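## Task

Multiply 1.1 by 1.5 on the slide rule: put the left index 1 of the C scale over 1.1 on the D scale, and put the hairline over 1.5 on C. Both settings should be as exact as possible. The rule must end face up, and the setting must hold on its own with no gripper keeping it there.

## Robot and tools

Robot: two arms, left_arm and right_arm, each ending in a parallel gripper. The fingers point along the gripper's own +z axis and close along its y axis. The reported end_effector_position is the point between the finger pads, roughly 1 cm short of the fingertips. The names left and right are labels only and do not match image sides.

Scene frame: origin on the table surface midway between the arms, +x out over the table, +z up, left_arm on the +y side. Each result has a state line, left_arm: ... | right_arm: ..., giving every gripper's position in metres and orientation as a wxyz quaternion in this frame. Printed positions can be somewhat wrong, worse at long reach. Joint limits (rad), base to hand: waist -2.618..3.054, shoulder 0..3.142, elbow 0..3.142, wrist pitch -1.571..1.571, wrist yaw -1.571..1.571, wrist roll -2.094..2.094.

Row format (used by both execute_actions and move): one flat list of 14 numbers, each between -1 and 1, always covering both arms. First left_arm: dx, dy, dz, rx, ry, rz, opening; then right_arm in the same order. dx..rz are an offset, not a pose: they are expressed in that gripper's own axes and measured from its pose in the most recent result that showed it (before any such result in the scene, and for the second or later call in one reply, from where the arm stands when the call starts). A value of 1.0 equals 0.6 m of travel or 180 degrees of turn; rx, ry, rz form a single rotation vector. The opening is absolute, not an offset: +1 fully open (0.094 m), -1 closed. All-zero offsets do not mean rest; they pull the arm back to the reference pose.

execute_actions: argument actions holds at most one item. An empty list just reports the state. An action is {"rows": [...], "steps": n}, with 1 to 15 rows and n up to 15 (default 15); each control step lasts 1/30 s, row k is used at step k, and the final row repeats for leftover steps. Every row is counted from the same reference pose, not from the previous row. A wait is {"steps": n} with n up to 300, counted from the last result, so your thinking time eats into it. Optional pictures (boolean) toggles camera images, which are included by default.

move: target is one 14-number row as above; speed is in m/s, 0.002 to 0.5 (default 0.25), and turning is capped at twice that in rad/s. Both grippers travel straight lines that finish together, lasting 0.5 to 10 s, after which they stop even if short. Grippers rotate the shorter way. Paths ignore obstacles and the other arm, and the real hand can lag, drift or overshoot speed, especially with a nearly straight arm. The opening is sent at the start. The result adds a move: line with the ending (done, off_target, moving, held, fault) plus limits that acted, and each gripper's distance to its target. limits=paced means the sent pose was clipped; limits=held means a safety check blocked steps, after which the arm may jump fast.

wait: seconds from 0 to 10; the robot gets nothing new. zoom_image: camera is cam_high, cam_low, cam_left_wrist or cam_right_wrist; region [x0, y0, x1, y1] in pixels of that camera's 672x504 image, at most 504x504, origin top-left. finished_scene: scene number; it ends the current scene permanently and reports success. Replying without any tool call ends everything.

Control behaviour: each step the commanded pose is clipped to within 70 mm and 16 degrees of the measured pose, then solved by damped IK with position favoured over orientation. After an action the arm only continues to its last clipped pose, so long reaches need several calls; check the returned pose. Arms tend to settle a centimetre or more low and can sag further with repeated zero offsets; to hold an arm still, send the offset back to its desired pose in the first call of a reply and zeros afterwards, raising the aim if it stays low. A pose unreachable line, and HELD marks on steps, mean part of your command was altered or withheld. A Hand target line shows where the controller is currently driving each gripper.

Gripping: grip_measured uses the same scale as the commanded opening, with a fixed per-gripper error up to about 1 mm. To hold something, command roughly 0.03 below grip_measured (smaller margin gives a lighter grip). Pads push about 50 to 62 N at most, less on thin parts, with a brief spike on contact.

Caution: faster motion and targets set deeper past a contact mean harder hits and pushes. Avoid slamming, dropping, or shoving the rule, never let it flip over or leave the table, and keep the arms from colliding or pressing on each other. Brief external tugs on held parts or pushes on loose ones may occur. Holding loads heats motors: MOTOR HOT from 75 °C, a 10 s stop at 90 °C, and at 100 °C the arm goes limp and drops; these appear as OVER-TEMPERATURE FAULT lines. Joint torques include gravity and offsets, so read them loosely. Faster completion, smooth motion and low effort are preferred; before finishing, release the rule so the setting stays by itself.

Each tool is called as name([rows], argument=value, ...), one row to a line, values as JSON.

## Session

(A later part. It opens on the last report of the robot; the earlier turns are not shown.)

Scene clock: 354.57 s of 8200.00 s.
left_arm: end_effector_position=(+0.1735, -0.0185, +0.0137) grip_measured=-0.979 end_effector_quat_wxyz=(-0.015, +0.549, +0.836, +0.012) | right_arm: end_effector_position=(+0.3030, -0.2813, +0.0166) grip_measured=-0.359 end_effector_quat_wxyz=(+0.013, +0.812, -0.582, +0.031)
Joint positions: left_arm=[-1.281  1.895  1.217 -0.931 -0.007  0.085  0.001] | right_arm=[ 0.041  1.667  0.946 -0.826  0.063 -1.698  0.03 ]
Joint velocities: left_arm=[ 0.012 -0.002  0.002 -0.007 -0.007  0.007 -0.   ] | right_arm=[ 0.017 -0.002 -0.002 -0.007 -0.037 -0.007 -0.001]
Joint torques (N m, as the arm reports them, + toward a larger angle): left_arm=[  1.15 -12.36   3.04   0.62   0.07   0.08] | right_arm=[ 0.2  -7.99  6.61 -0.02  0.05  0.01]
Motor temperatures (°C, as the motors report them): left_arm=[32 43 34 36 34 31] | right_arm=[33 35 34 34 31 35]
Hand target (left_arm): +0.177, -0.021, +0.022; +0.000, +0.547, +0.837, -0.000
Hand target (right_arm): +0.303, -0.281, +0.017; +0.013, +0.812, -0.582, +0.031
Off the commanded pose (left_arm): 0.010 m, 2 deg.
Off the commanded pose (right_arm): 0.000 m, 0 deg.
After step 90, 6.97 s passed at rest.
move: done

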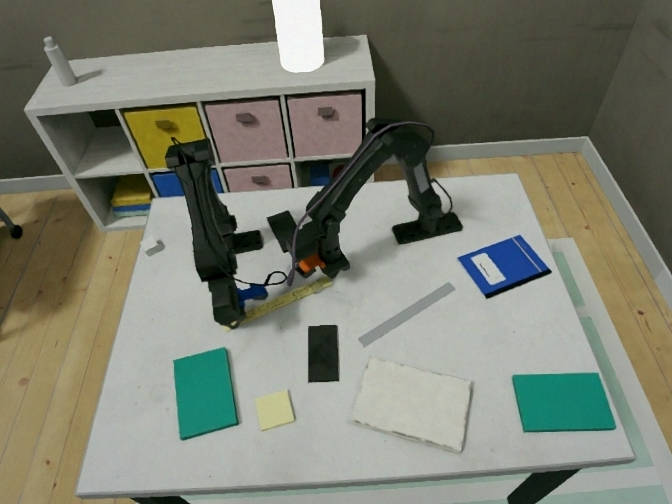

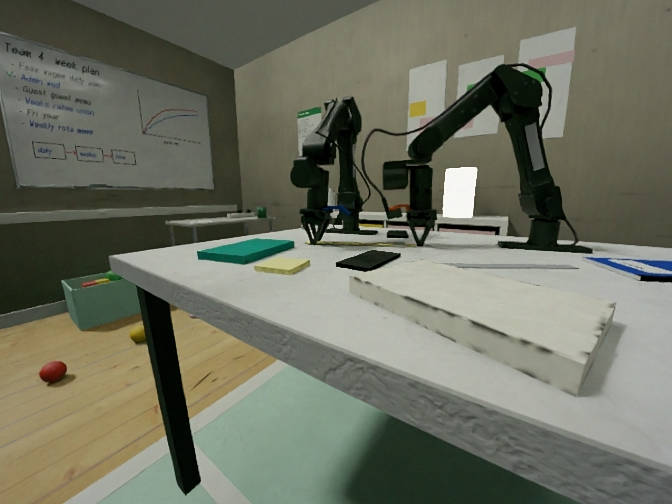

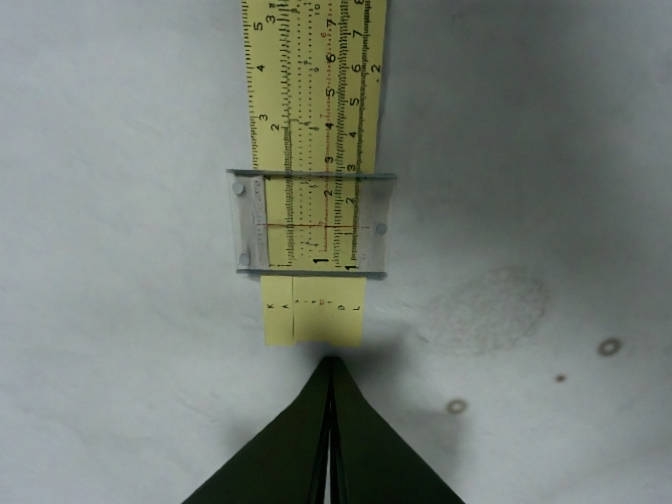

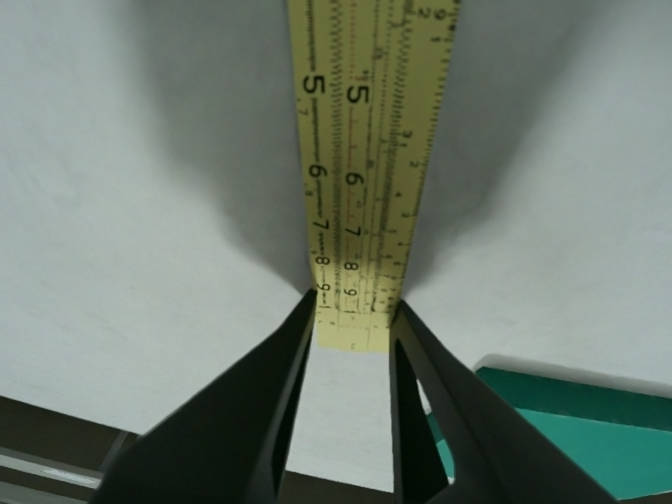

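move(target=[0,0.012,-0.014,0,-0.012,0,-1,0,0,0,0,0,0,-0.371], speed=0.012)

zoom_image(camera="cam_left_wrist", region=[240,160,440,380])

Scene clock: 359.47 s of 8200.00 s.
left_arm: end_effector_position=(+0.1754, -0.0140, +0.0136) grip_measured=-0.979 end_effector_quat_wxyz=(-0.015, +0.550, +0.835, +0.011) | right_arm: end_effector_position=(+0.3030, -0.2813, +0.0166) grip_measured=-0.359 end_effector_quat_wxyz=(+0.013, +0.812, -0.582, +0.031)
Joint positions: left_arm=[-1.268  1.884  1.202 -0.926 -0.006  0.101  0.001] | right_arm=[ 0.041  1.667  0.946 -0.826  0.063 -1.698  0.03 ]
Joint velocities: left_arm=[ 0.002  0.017 -0.012 -0.11  -0.007 -0.066 -0.   ] | right_arm=[ 0.007  0.007  0.007  0.022 -0.007 -0.007 -0.   ]
Joint torques (N m, as the arm reports them, + toward a larger angle): left_arm=[  1.09 -12.31   2.99   0.6    0.01   0.06] | right_arm=[ 0.02 -7.45  6.63 -0.06  0.03  0.03]
Motor temperatures (°C, as the motors report them): left_arm=[32 43 34 36 34 31] | right_arm=[33 35 34 34 31 35]
Hand target (left_arm): +0.180, -0.016, +0.022; +0.001, +0.549, +0.836, +0.002
Hand target (right_arm): +0.303, -0.281, +0.017; +0.013, +0.812, -0.582, +0.031
Off the commanded pose (left_arm): 0.010 m, 2 deg.
Off the commanded pose (right_arm): 0.000 m, 0 deg.
After step 90, 0.13 s passed at rest.
move: done

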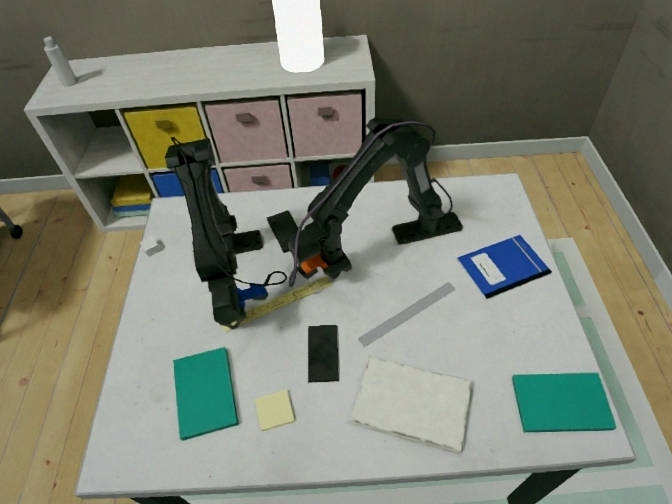

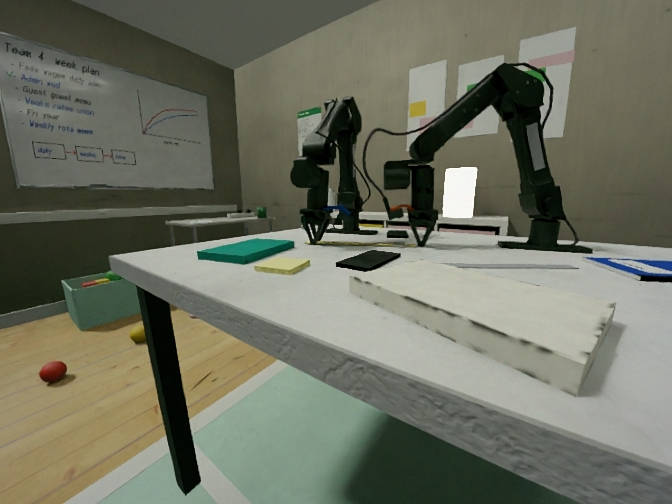

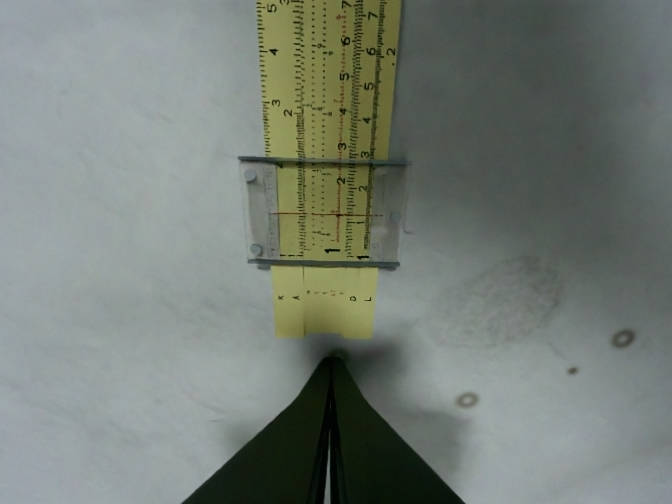

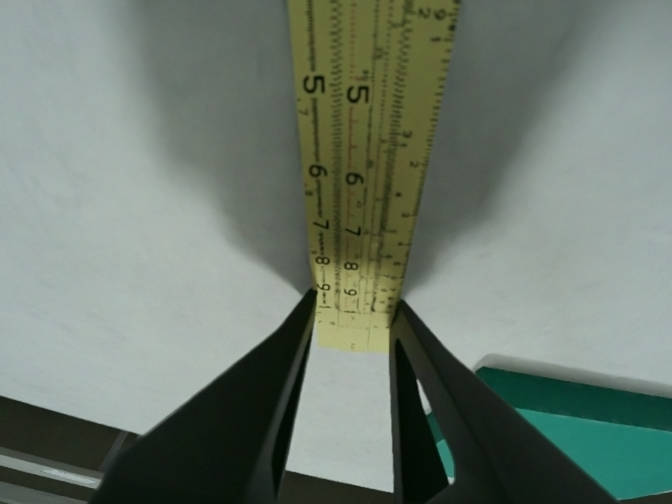

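Region (240, 160, 440, 380) of cam_left_wrist's 672x504 image, scaled by 2.291, with more detail than that image has; it fills the left 458 columns of this view, and the rest is white.

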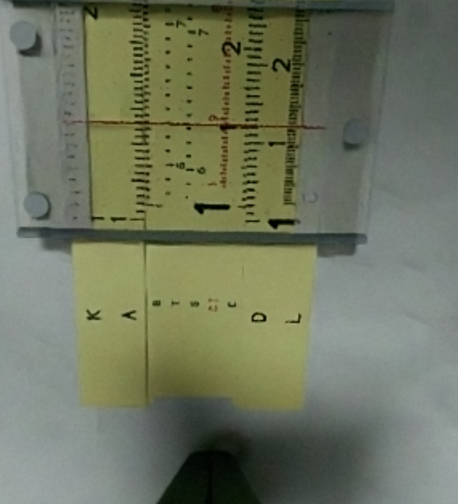

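move(target=[-0.045,0.002,-0.010,0,-0.012,0,-1,0,0,0,0,0,0,-0.371], speed=0.012)

zoom_image(camera="cam_left_wrist", region=[240,160,440,380])

Scene clock: 365.77 s of 8200.00 s.
left_arm: end_effector_position=(+0.1810, -0.0241, +0.0139) grip_measured=-0.979 end_effector_quat_wxyz=(-0.020, +0.550, +0.835, +0.014) | right_arm: end_effector_position=(+0.3031, -0.2817, +0.0166) grip_measured=-0.359 end_effector_quat_wxyz=(+0.014, +0.812, -0.582, +0.032)
Joint positions: left_arm=[-1.268  1.932  1.27  -0.956 -0.006  0.102  0.001] | right_arm=[ 0.041  1.667  0.946 -0.826  0.065 -1.698  0.03 ]
Joint velocities: left_arm=[ 0.002 -0.002 -0.007 -0.007  0.007 -0.037  0.001] | right_arm=[-0.012  0.002  0.002  0.037  0.022 -0.051 -0.001]
Joint torques (N m, as the arm reports them, + toward a larger angle): left_arm=[-0.22 -9.82  5.7   0.69  0.03 -0.06] | right_arm=[ 0.07 -7.84  6.51 -0.05  0.05  0.01]
Motor temperatures (°C, as the motors report them): left_arm=[32 43 34 36 34 31] | right_arm=[33 35 34 34 31 35]
Hand target (left_arm): +0.188, -0.038, +0.019; +0.001, +0.550, +0.835, +0.001
Hand target (right_arm): +0.303, -0.281, +0.017; +0.013, +0.812, -0.582, +0.031
Off the commanded pose (left_arm): 0.016 m, 3 deg.
Off the commanded pose (right_arm): 0.000 m, 0 deg.
After step 90, 0.77 s passed at rest.
move: off_target (left_arm)

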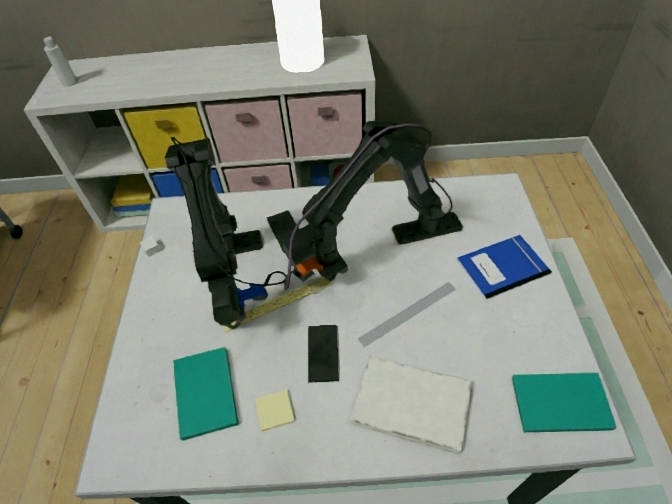

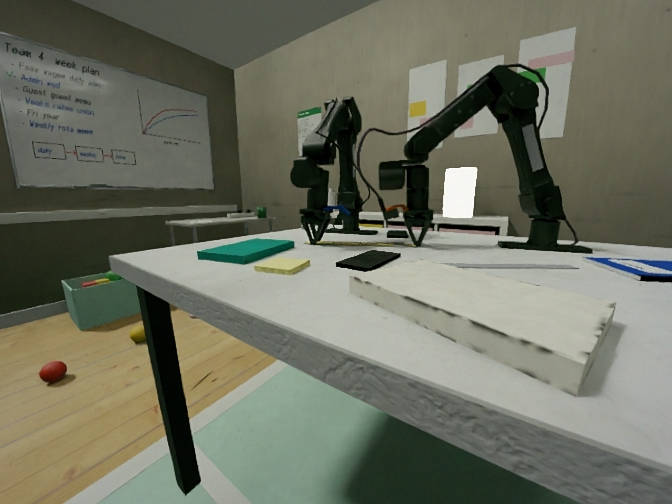

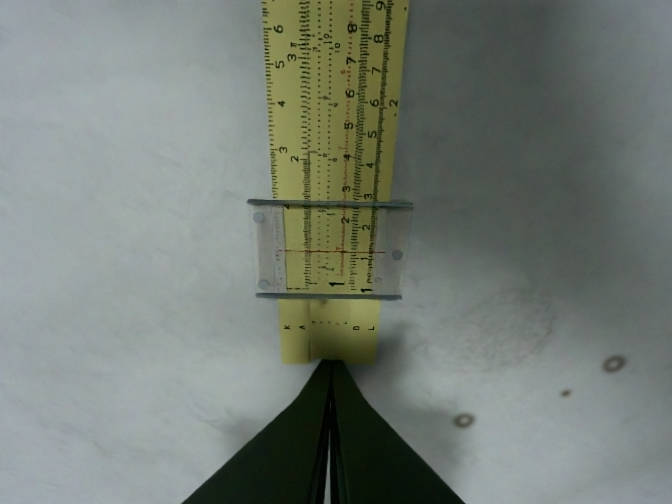

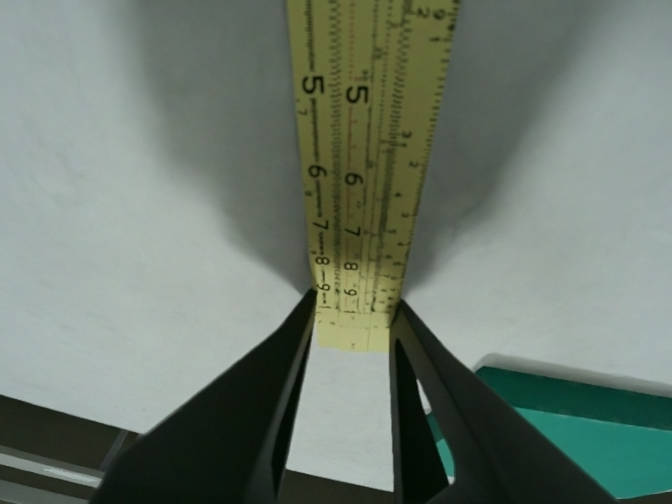

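Region (240, 160, 440, 380) of cam_left_wrist's 672x504 image, scaled by 2.291, with more detail than that image has; it fills the left 458 columns of this view, and the rest is white.

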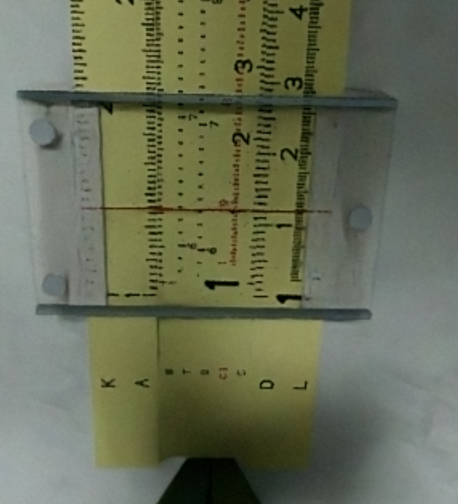

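move(target=[-0.035,0,-0.018,0,-0.015,0,-1,0,0,0,0,0,0,-0.371], speed=0.012)

zoom_image(camera="cam_left_wrist", region=[240,160,440,380])

Scene clock: 371.23 s of 8200.00 s.
left_arm: end_effector_position=(+0.1858, -0.0327, +0.0202) grip_measured=-0.979 end_effector_quat_wxyz=(-0.013, +0.550, +0.835, +0.010) | right_arm: end_effector_position=(+0.3033, -0.2826, +0.0167) grip_measured=-0.359 end_effector_quat_wxyz=(+0.015, +0.812, -0.582, +0.034)
Joint positions: left_arm=[-1.268  1.944  1.314 -0.973 -0.006  0.102  0.001] | right_arm=[ 0.041  1.667  0.946 -0.826  0.071 -1.698  0.03 ]
Joint velocities: left_arm=[ 0.022 -0.007 -0.007 -0.007 -0.007  0.007 -0.001] | right_arm=[-0.012 -0.007 -0.022 -0.081  0.022 -0.007 -0.   ]
Joint torques (N m, as the arm reports them, + toward a larger angle): left_arm=[-0.23 -9.8   5.61  0.57  0.04 -0.05] | right_arm=[ 0.09 -7.4   6.78 -0.03  0.02 -0.02]
Motor temperatures (°C, as the motors report them): left_arm=[32 42 35 36 34 31] | right_arm=[33 35 34 34 31 35]
Hand target (left_arm): +0.190, -0.043, +0.024; -0.000, +0.550, +0.835, +0.001
Hand target (right_arm): +0.303, -0.282, +0.017; +0.014, +0.812, -0.582, +0.032
Off the commanded pose (left_arm): 0.012 m, 2 deg.
Off the commanded pose (right_arm): 0.001 m, 0 deg.
After step 90, 0.10 s passed at rest.
move: off_target (left_arm)

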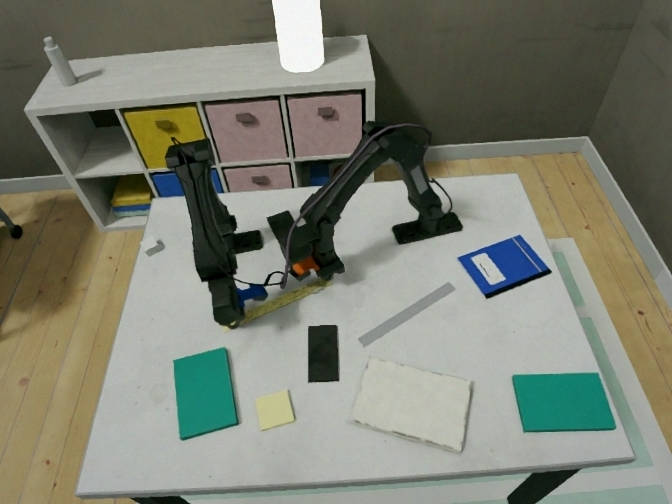

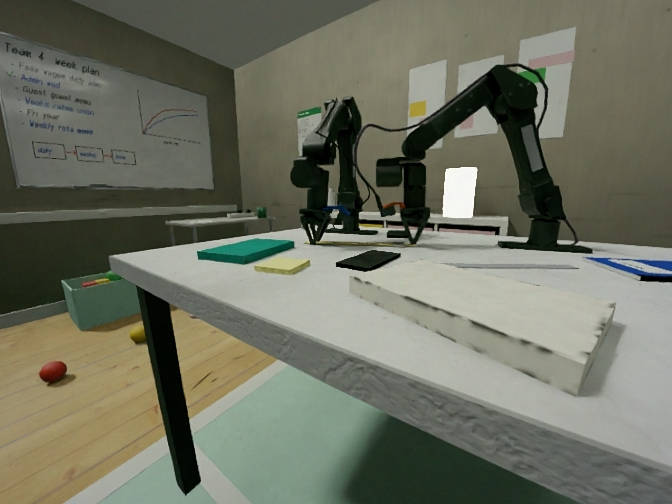

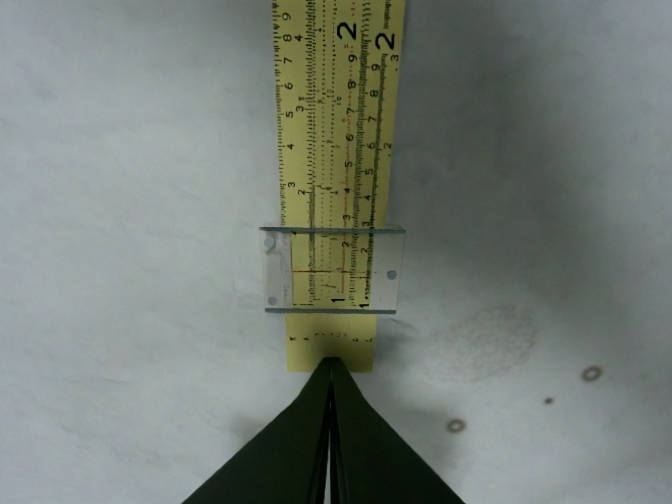

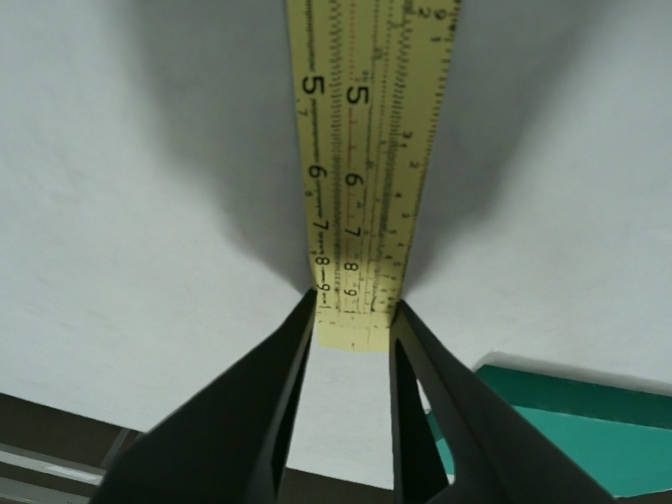

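Region (240, 160, 440, 380) of cam_left_wrist's 672x504 image, scaled by 2.291, with more detail than that image has; it fills the left 458 columns of this view, and the rest is white.

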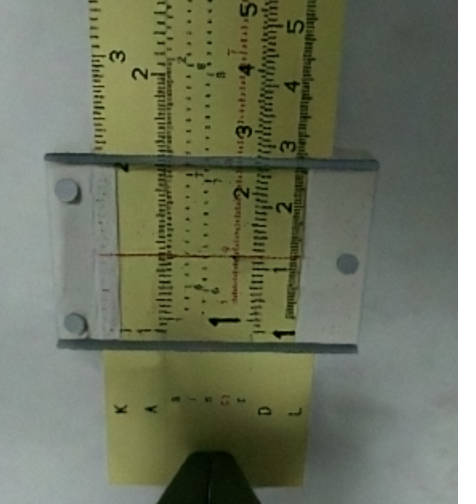

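move(target=[0,0,0.022,0,-0.01,0,-1,0,0,0,0,0,0,-0.375], speed=0.012)

move(target=[-0.035,0,0.022,0,-0.01,0,-1,0,0,0,0,0,0,-0.375], speed=0.012)

zoom_image(camera="cam_left_wrist", region=[240,160,440,380])

Scene clock: 376.07 s of 8200.00 s.
left_arm: end_effector_position=(+0.1853, -0.0318, +0.0170) grip_measured=-0.979 end_effector_quat_wxyz=(-0.003, +0.550, +0.835, +0.005) | right_arm: end_effector_position=(+0.3033, -0.2826, +0.0167) grip_measured=-0.359 end_effector_quat_wxyz=(+0.015, +0.812, -0.582, +0.034)
Joint positions: left_arm=[-1.268  1.926  1.275 -0.93  -0.006  0.102  0.001] | right_arm=[ 0.041  1.667  0.946 -0.826  0.071 -1.698  0.03 ]
Joint velocities: left_arm=[-0.002  0.002 -0.022 -0.022  0.022  0.022  0.001] | right_arm=[-0.012  0.002  0.002 -0.022  0.022 -0.037  0.   ]
Joint torques (N m, as the arm reports them, + toward a larger angle): left_arm=[ 0.17 -9.21  1.39  1.02  0.03 -0.01] | right_arm=[ 0.07 -7.7   6.82 -0.03  0.09  0.03]
Motor temperatures (°C, as the motors report them): left_arm=[32 42 35 36 34 31] | right_arm=[33 35 34 34 31 35]
Hand target (left_arm): +0.185, -0.032, +0.007; -0.000, +0.550, +0.835, +0.002
Hand target (right_arm): +0.303, -0.283, +0.017; +0.015, +0.812, -0.582, +0.034
Off the commanded pose (left_arm): 0.010 m, 1 deg.
Off the commanded pose (right_arm): 0.000 m, 0 deg.
After step 90, 0.33 s passed at rest.
move: done

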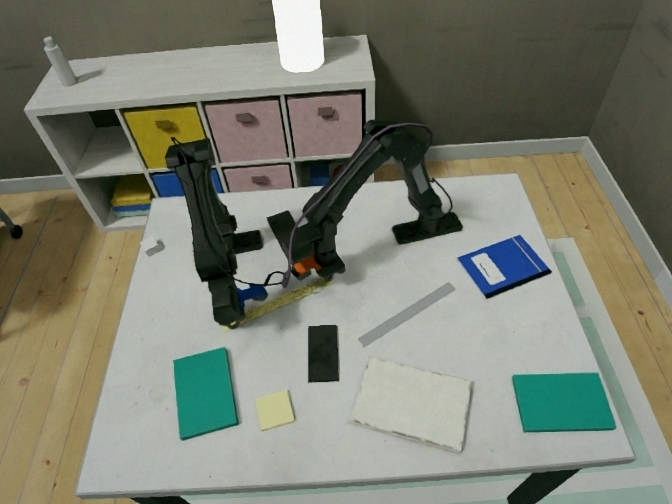

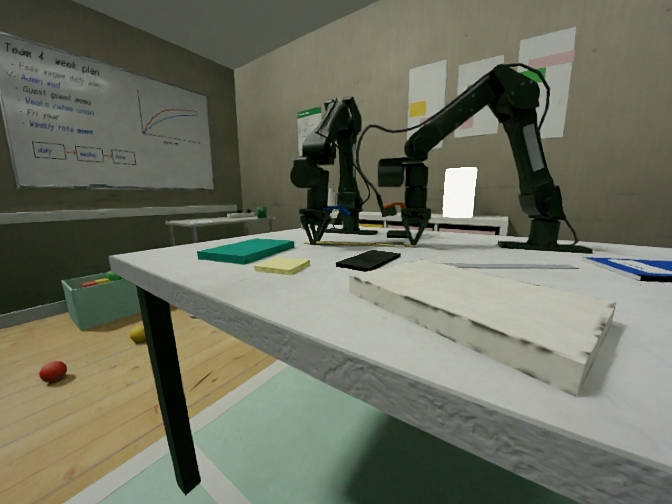

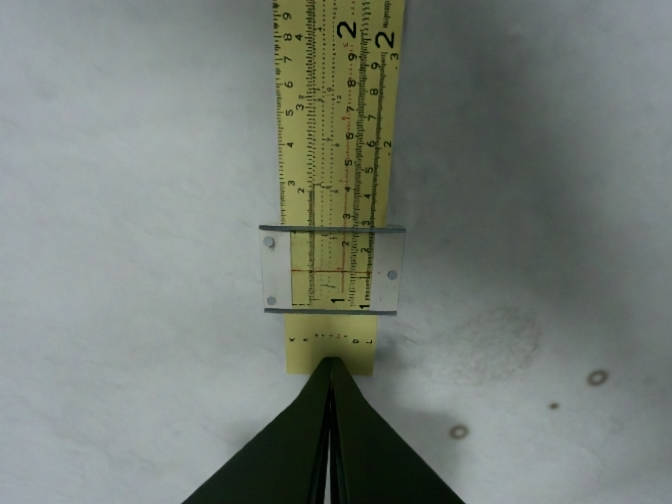

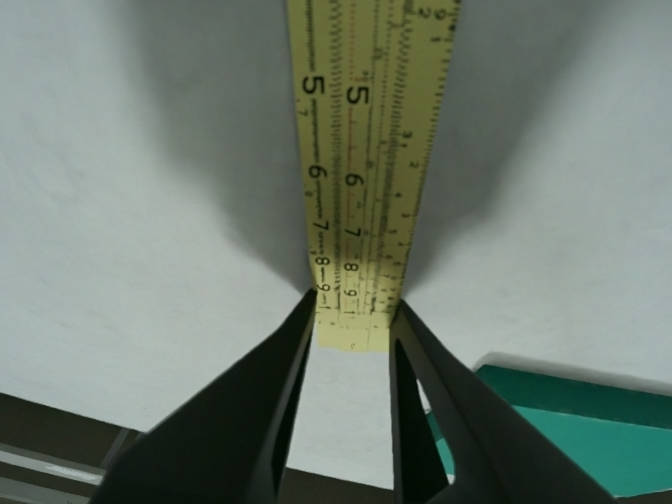

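Scene clock: 378.37 s of 8200.00 s.
left_arm: end_effector_position=(+0.1857, -0.0324, +0.0173) grip_measured=-0.979 end_effector_quat_wxyz=(-0.010, +0.550, +0.835, +0.009) | right_arm: end_effector_position=(+0.3033, -0.2826, +0.0167) grip_measured=-0.359 end_effector_quat_wxyz=(+0.015, +0.812, -0.582, +0.034)
Joint positions: left_arm=[-1.268  1.942  1.298 -0.953 -0.006  0.102  0.001] | right_arm=[ 0.041  1.667  0.946 -0.826  0.071 -1.698  0.03 ]
Joint velocities: left_arm=[-0.022 -0.007  0.012 -0.007 -0.037 -0.007 -0.   ] | right_arm=[-0.022 -0.007 -0.032 -0.007 -0.037 -0.007 -0.001]
Joint torques (N m, as the arm reports them, + toward a larger angle): left_arm=[-0.37 -6.45  4.51  1.32  0.03 -0.07] | right_arm=[ 0.02 -7.79  6.68 -0.05  0.07  0.02]
Motor temperatures (°C, as the motors report them): left_arm=[32 42 35 36 34 31] | right_arm=[33 35 34 34 31 35]
Hand target (left_arm): +0.193, -0.050, +0.005; +0.010, +0.550, +0.835, -0.003
Hand target (right_arm): +0.303, -0.283, +0.017; +0.015, +0.812, -0.582, +0.034
Off the commanded pose (left_arm): 0.024 m, 3 deg.
Off the commanded pose (right_arm): 0.000 m, 0 deg.
move: off_target (left_arm)

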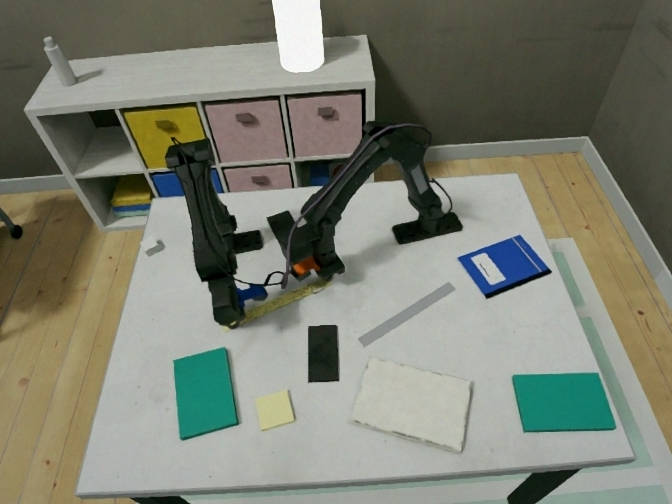

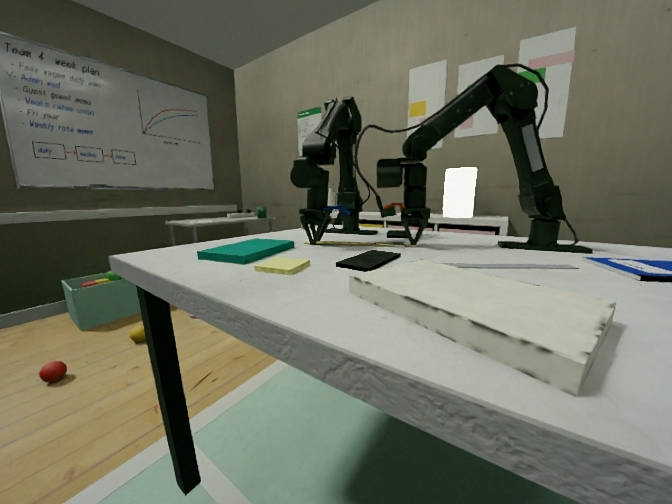

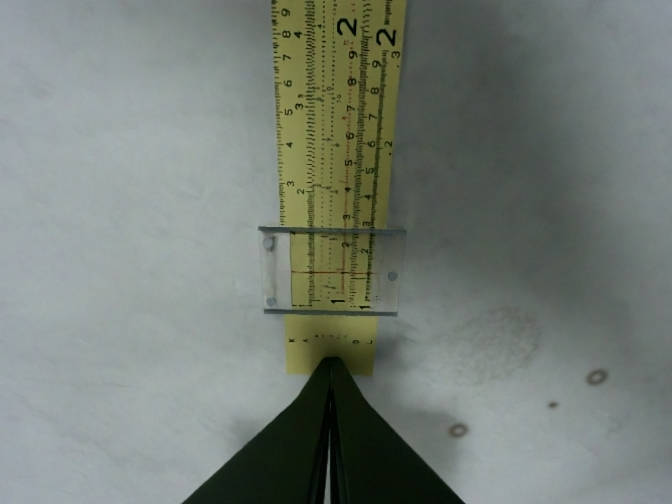

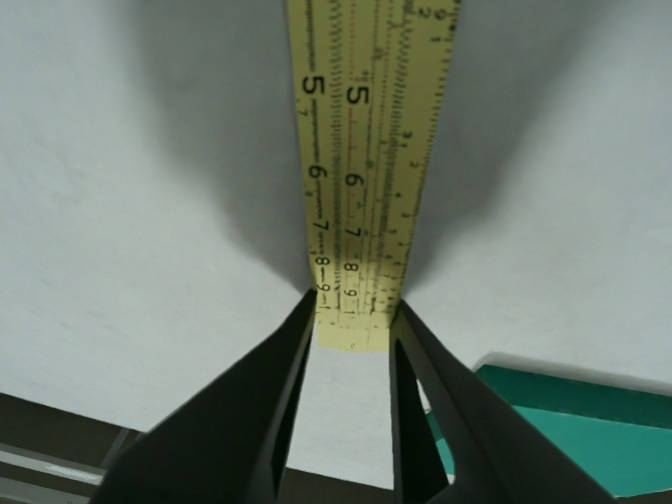

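Region (240, 160, 440, 380) of cam_left_wrist's 672x504 image, scaled by 2.291, with more detail than that image has; it fills the left 458 columns of this view, and the rest is white.

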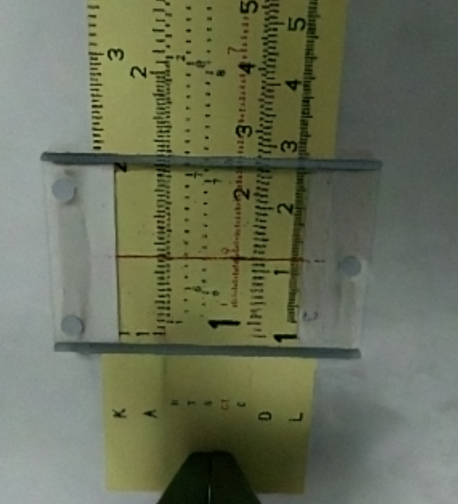

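zoom_image(camera="cam_right_wrist", region=[280,230,430,370])

Region (280, 230, 430, 370) of cam_right_wrist's 672x504 image, scaled by 3.360, with more detail than that image has; it fills the top 470 rows of this view, and the rest is white.

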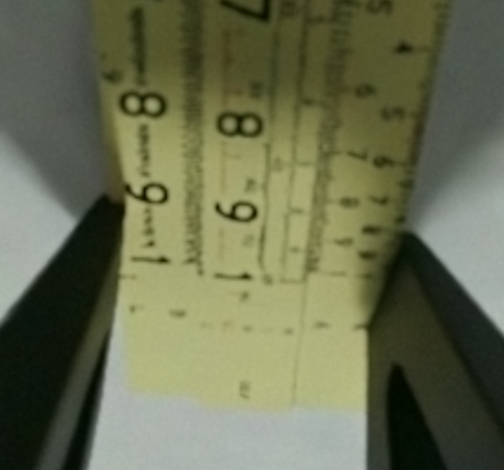

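move(target=[0.005,0,-0.03,0,0,0,-1,0,0,0,0,0,0,-0.38], speed=0.03)

move(target=[0.03,-0.037,0,0,-0.01,0,-0.14,0,0,0,0,0,0,-0.38], speed=0.03)

Scene clock: 391.00 s of 8200.00 s.
left_arm: end_effector_position=(+0.1798, -0.0219, +0.0190) grip_measured=-0.979 end_effector_quat_wxyz=(-0.032, +0.550, +0.834, +0.020) | right_arm: end_effector_position=(+0.3033, -0.2826, +0.0167) grip_measured=-0.359 end_effector_quat_wxyz=(+0.015, +0.812, -0.582, +0.034)
Joint positions: left_arm=[-1.268  1.94   1.3   -1.005 -0.006  0.102  0.001] | right_arm=[ 0.041  1.667  0.946 -0.826  0.071 -1.698  0.03 ]
Joint velocities: left_arm=[ 0.007 -0.022 -0.007 -0.051 -0.037 -0.022  0.001] | right_arm=[-0.017 -0.007 -0.002 -0.022  0.066 -0.022 -0.   ]
Joint torques (N m, as the arm reports them, + toward a larger angle): left_arm=[  0.17 -12.8    5.37   0.34   0.     0.  ] | right_arm=[-0.03 -7.64  6.5  -0.08  0.04  0.01]
Motor temperatures (°C, as the motors report them): left_arm=[32 41 35 37 34 31] | right_arm=[33 35 34 34 31 35]
Hand target (left_arm): +0.184, -0.029, +0.035; -0.010, +0.550, +0.835, +0.009
Hand target (right_arm): +0.303, -0.283, +0.017; +0.015, +0.812, -0.582, +0.034
Off the commanded pose (left_arm): 0.019 m, 3 deg.
Off the commanded pose (right_arm): 0.000 m, 0 deg.
After step 90, 8.60 s passed at rest.
move: off_target (left_arm)

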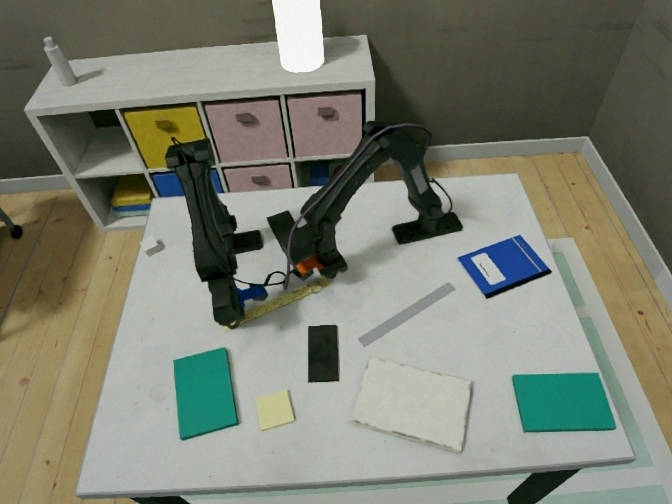

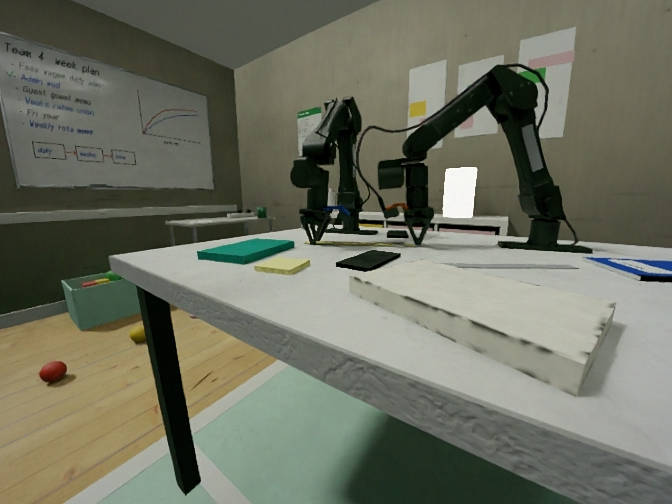

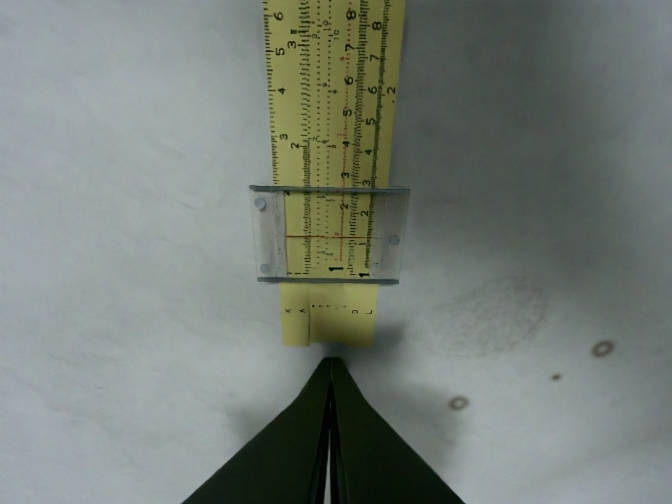

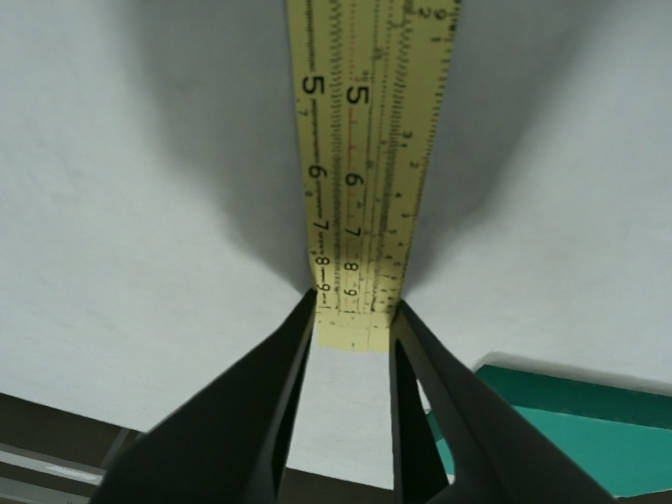

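Scene clock: 392.20 s of 8200.00 s.
left_arm: end_effector_position=(+0.1546, -0.0090, +0.0137) grip_measured=-0.142 end_effector_quat_wxyz=(-0.032, +0.550, +0.834, +0.024) | right_arm: end_effector_position=(+0.3033, -0.2826, +0.0167) grip_measured=-0.359 end_effector_quat_wxyz=(+0.015, +0.812, -0.582, +0.034)
Joint positions: left_arm=[-1.321  1.873  1.184 -0.962 -0.008  0.047  0.04 ] | right_arm=[ 0.041  1.667  0.946 -0.826  0.071 -1.698  0.03 ]
Joint velocities: left_arm=[-0.007 -0.002  0.002  0.007 -0.022 -0.037  0.001] | right_arm=[-0.012 -0.002  0.012  0.066  0.066 -0.081  0.001]
Joint torques (N m, as the arm reports them, + toward a larger angle): left_arm=[ -0.87 -11.72   2.88   0.52   0.09  -0.06] | right_arm=[ 0.07 -7.65  6.43 -0.07  0.02  0.  ]
Motor temperatures (°C, as the motors report them): left_arm=[32 41 35 37 34 31] | right_arm=[33 35 34 34 31 35]
Hand target (left_arm): +0.152, -0.015, +0.020; -0.018, +0.550, +0.835, +0.011
Hand target (right_arm): +0.303, -0.283, +0.017; +0.015, +0.812, -0.582, +0.034
Off the commanded pose (left_arm): 0.009 m, 2 deg.
Off the commanded pose (right_arm): 0.000 m, 0 deg.
move: done

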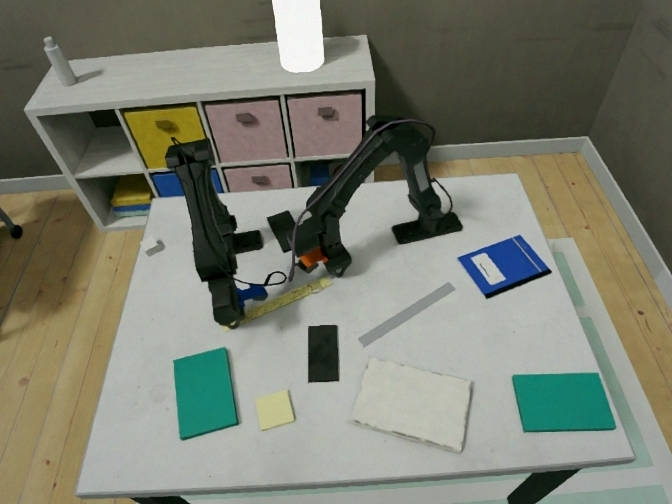

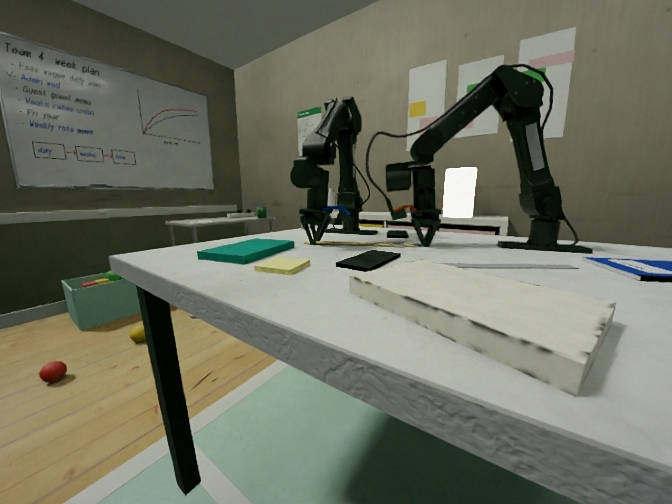

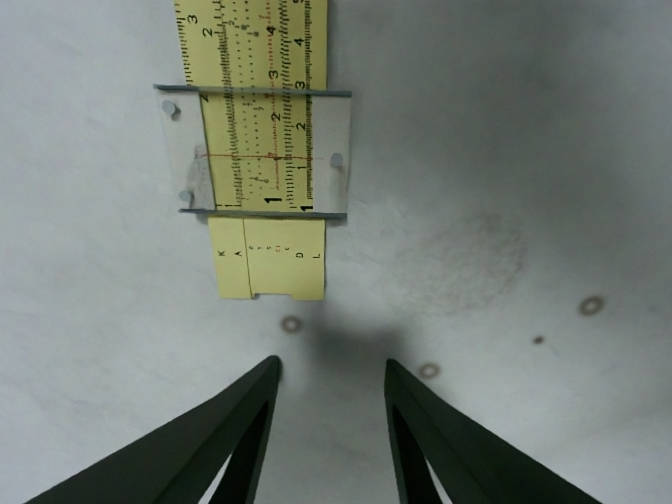

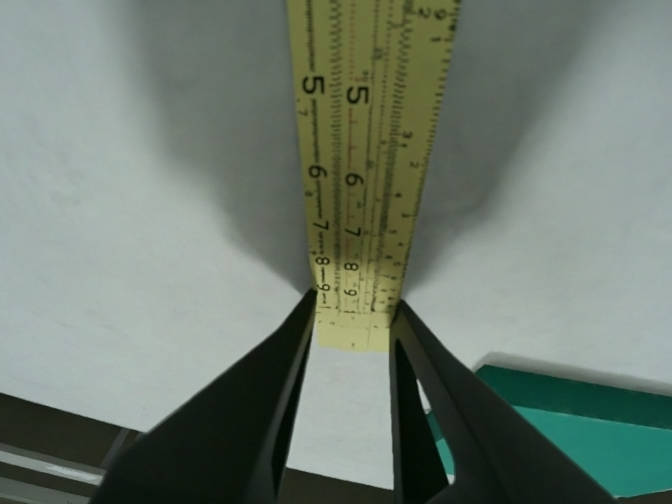

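move(target=[-0.04,0,-0.012,0,-0.025,0,-0.14,0,0,0,0,0,0,-0.38], speed=0.015)

Scene clock: 399.03 s of 8200.00 s.
left_arm: end_effector_position=(+0.1601, -0.0203, +0.0153) grip_measured=-0.142 end_effector_quat_wxyz=(-0.012, +0.549, +0.836, +0.012) | right_arm: end_effector_position=(+0.3033, -0.2826, +0.0167) grip_measured=-0.359 end_effector_quat_wxyz=(+0.015, +0.812, -0.582, +0.034)
Joint positions: left_arm=[-1.321  1.873  1.194 -0.926 -0.008  0.045  0.04 ] | right_arm=[ 0.041  1.667  0.946 -0.826  0.071 -1.698  0.03 ]
Joint velocities: left_arm=[ 0.002 -0.002 -0.002  0.022 -0.007 -0.022 -0.   ] | right_arm=[ 0.002  0.007 -0.012 -0.022  0.007 -0.022 -0.001]
Joint torques (N m, as the arm reports them, + toward a larger angle): left_arm=[-0.1  -8.89  5.64  0.6   0.02  0.  ] | right_arm=[-0.24 -7.81  6.74 -0.05  0.05 -0.01]
Motor temperatures (°C, as the motors report them): left_arm=[32 42 35 37 34 31] | right_arm=[33 35 34 34 31 35]
Hand target (left_arm): +0.165, -0.031, +0.019; +0.001, +0.550, +0.835, +0.003
Hand target (right_arm): +0.303, -0.283, +0.017; +0.015, +0.812, -0.582, +0.034
Off the commanded pose (left_arm): 0.013 m, 2 deg.
Off the commanded pose (right_arm): 0.000 m, 0 deg.
After step 90, 1.00 s passed at rest.
move: off_target (left_arm)

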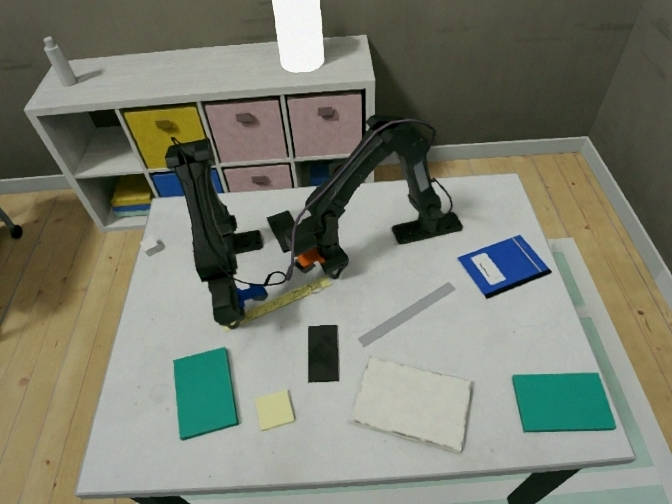

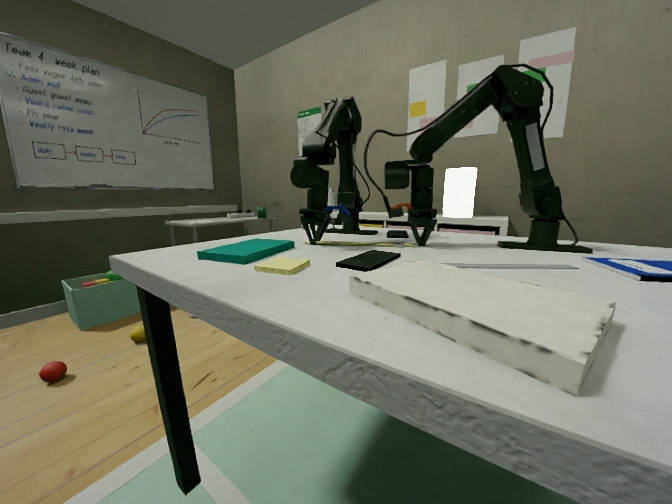

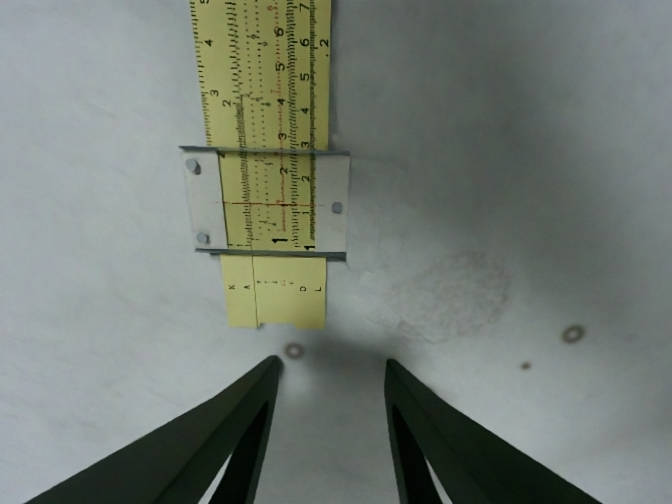

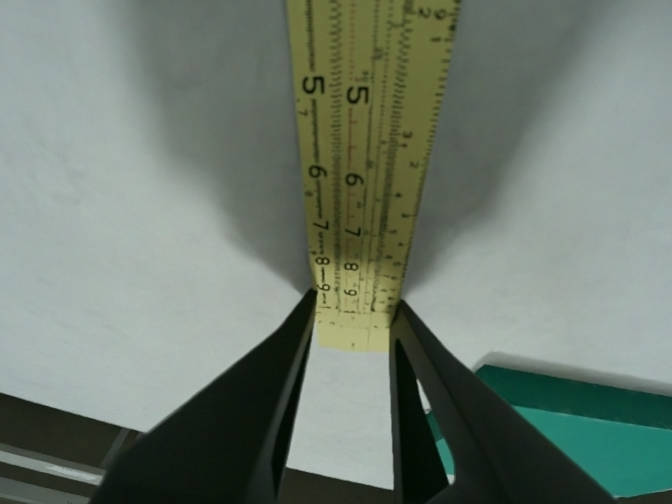

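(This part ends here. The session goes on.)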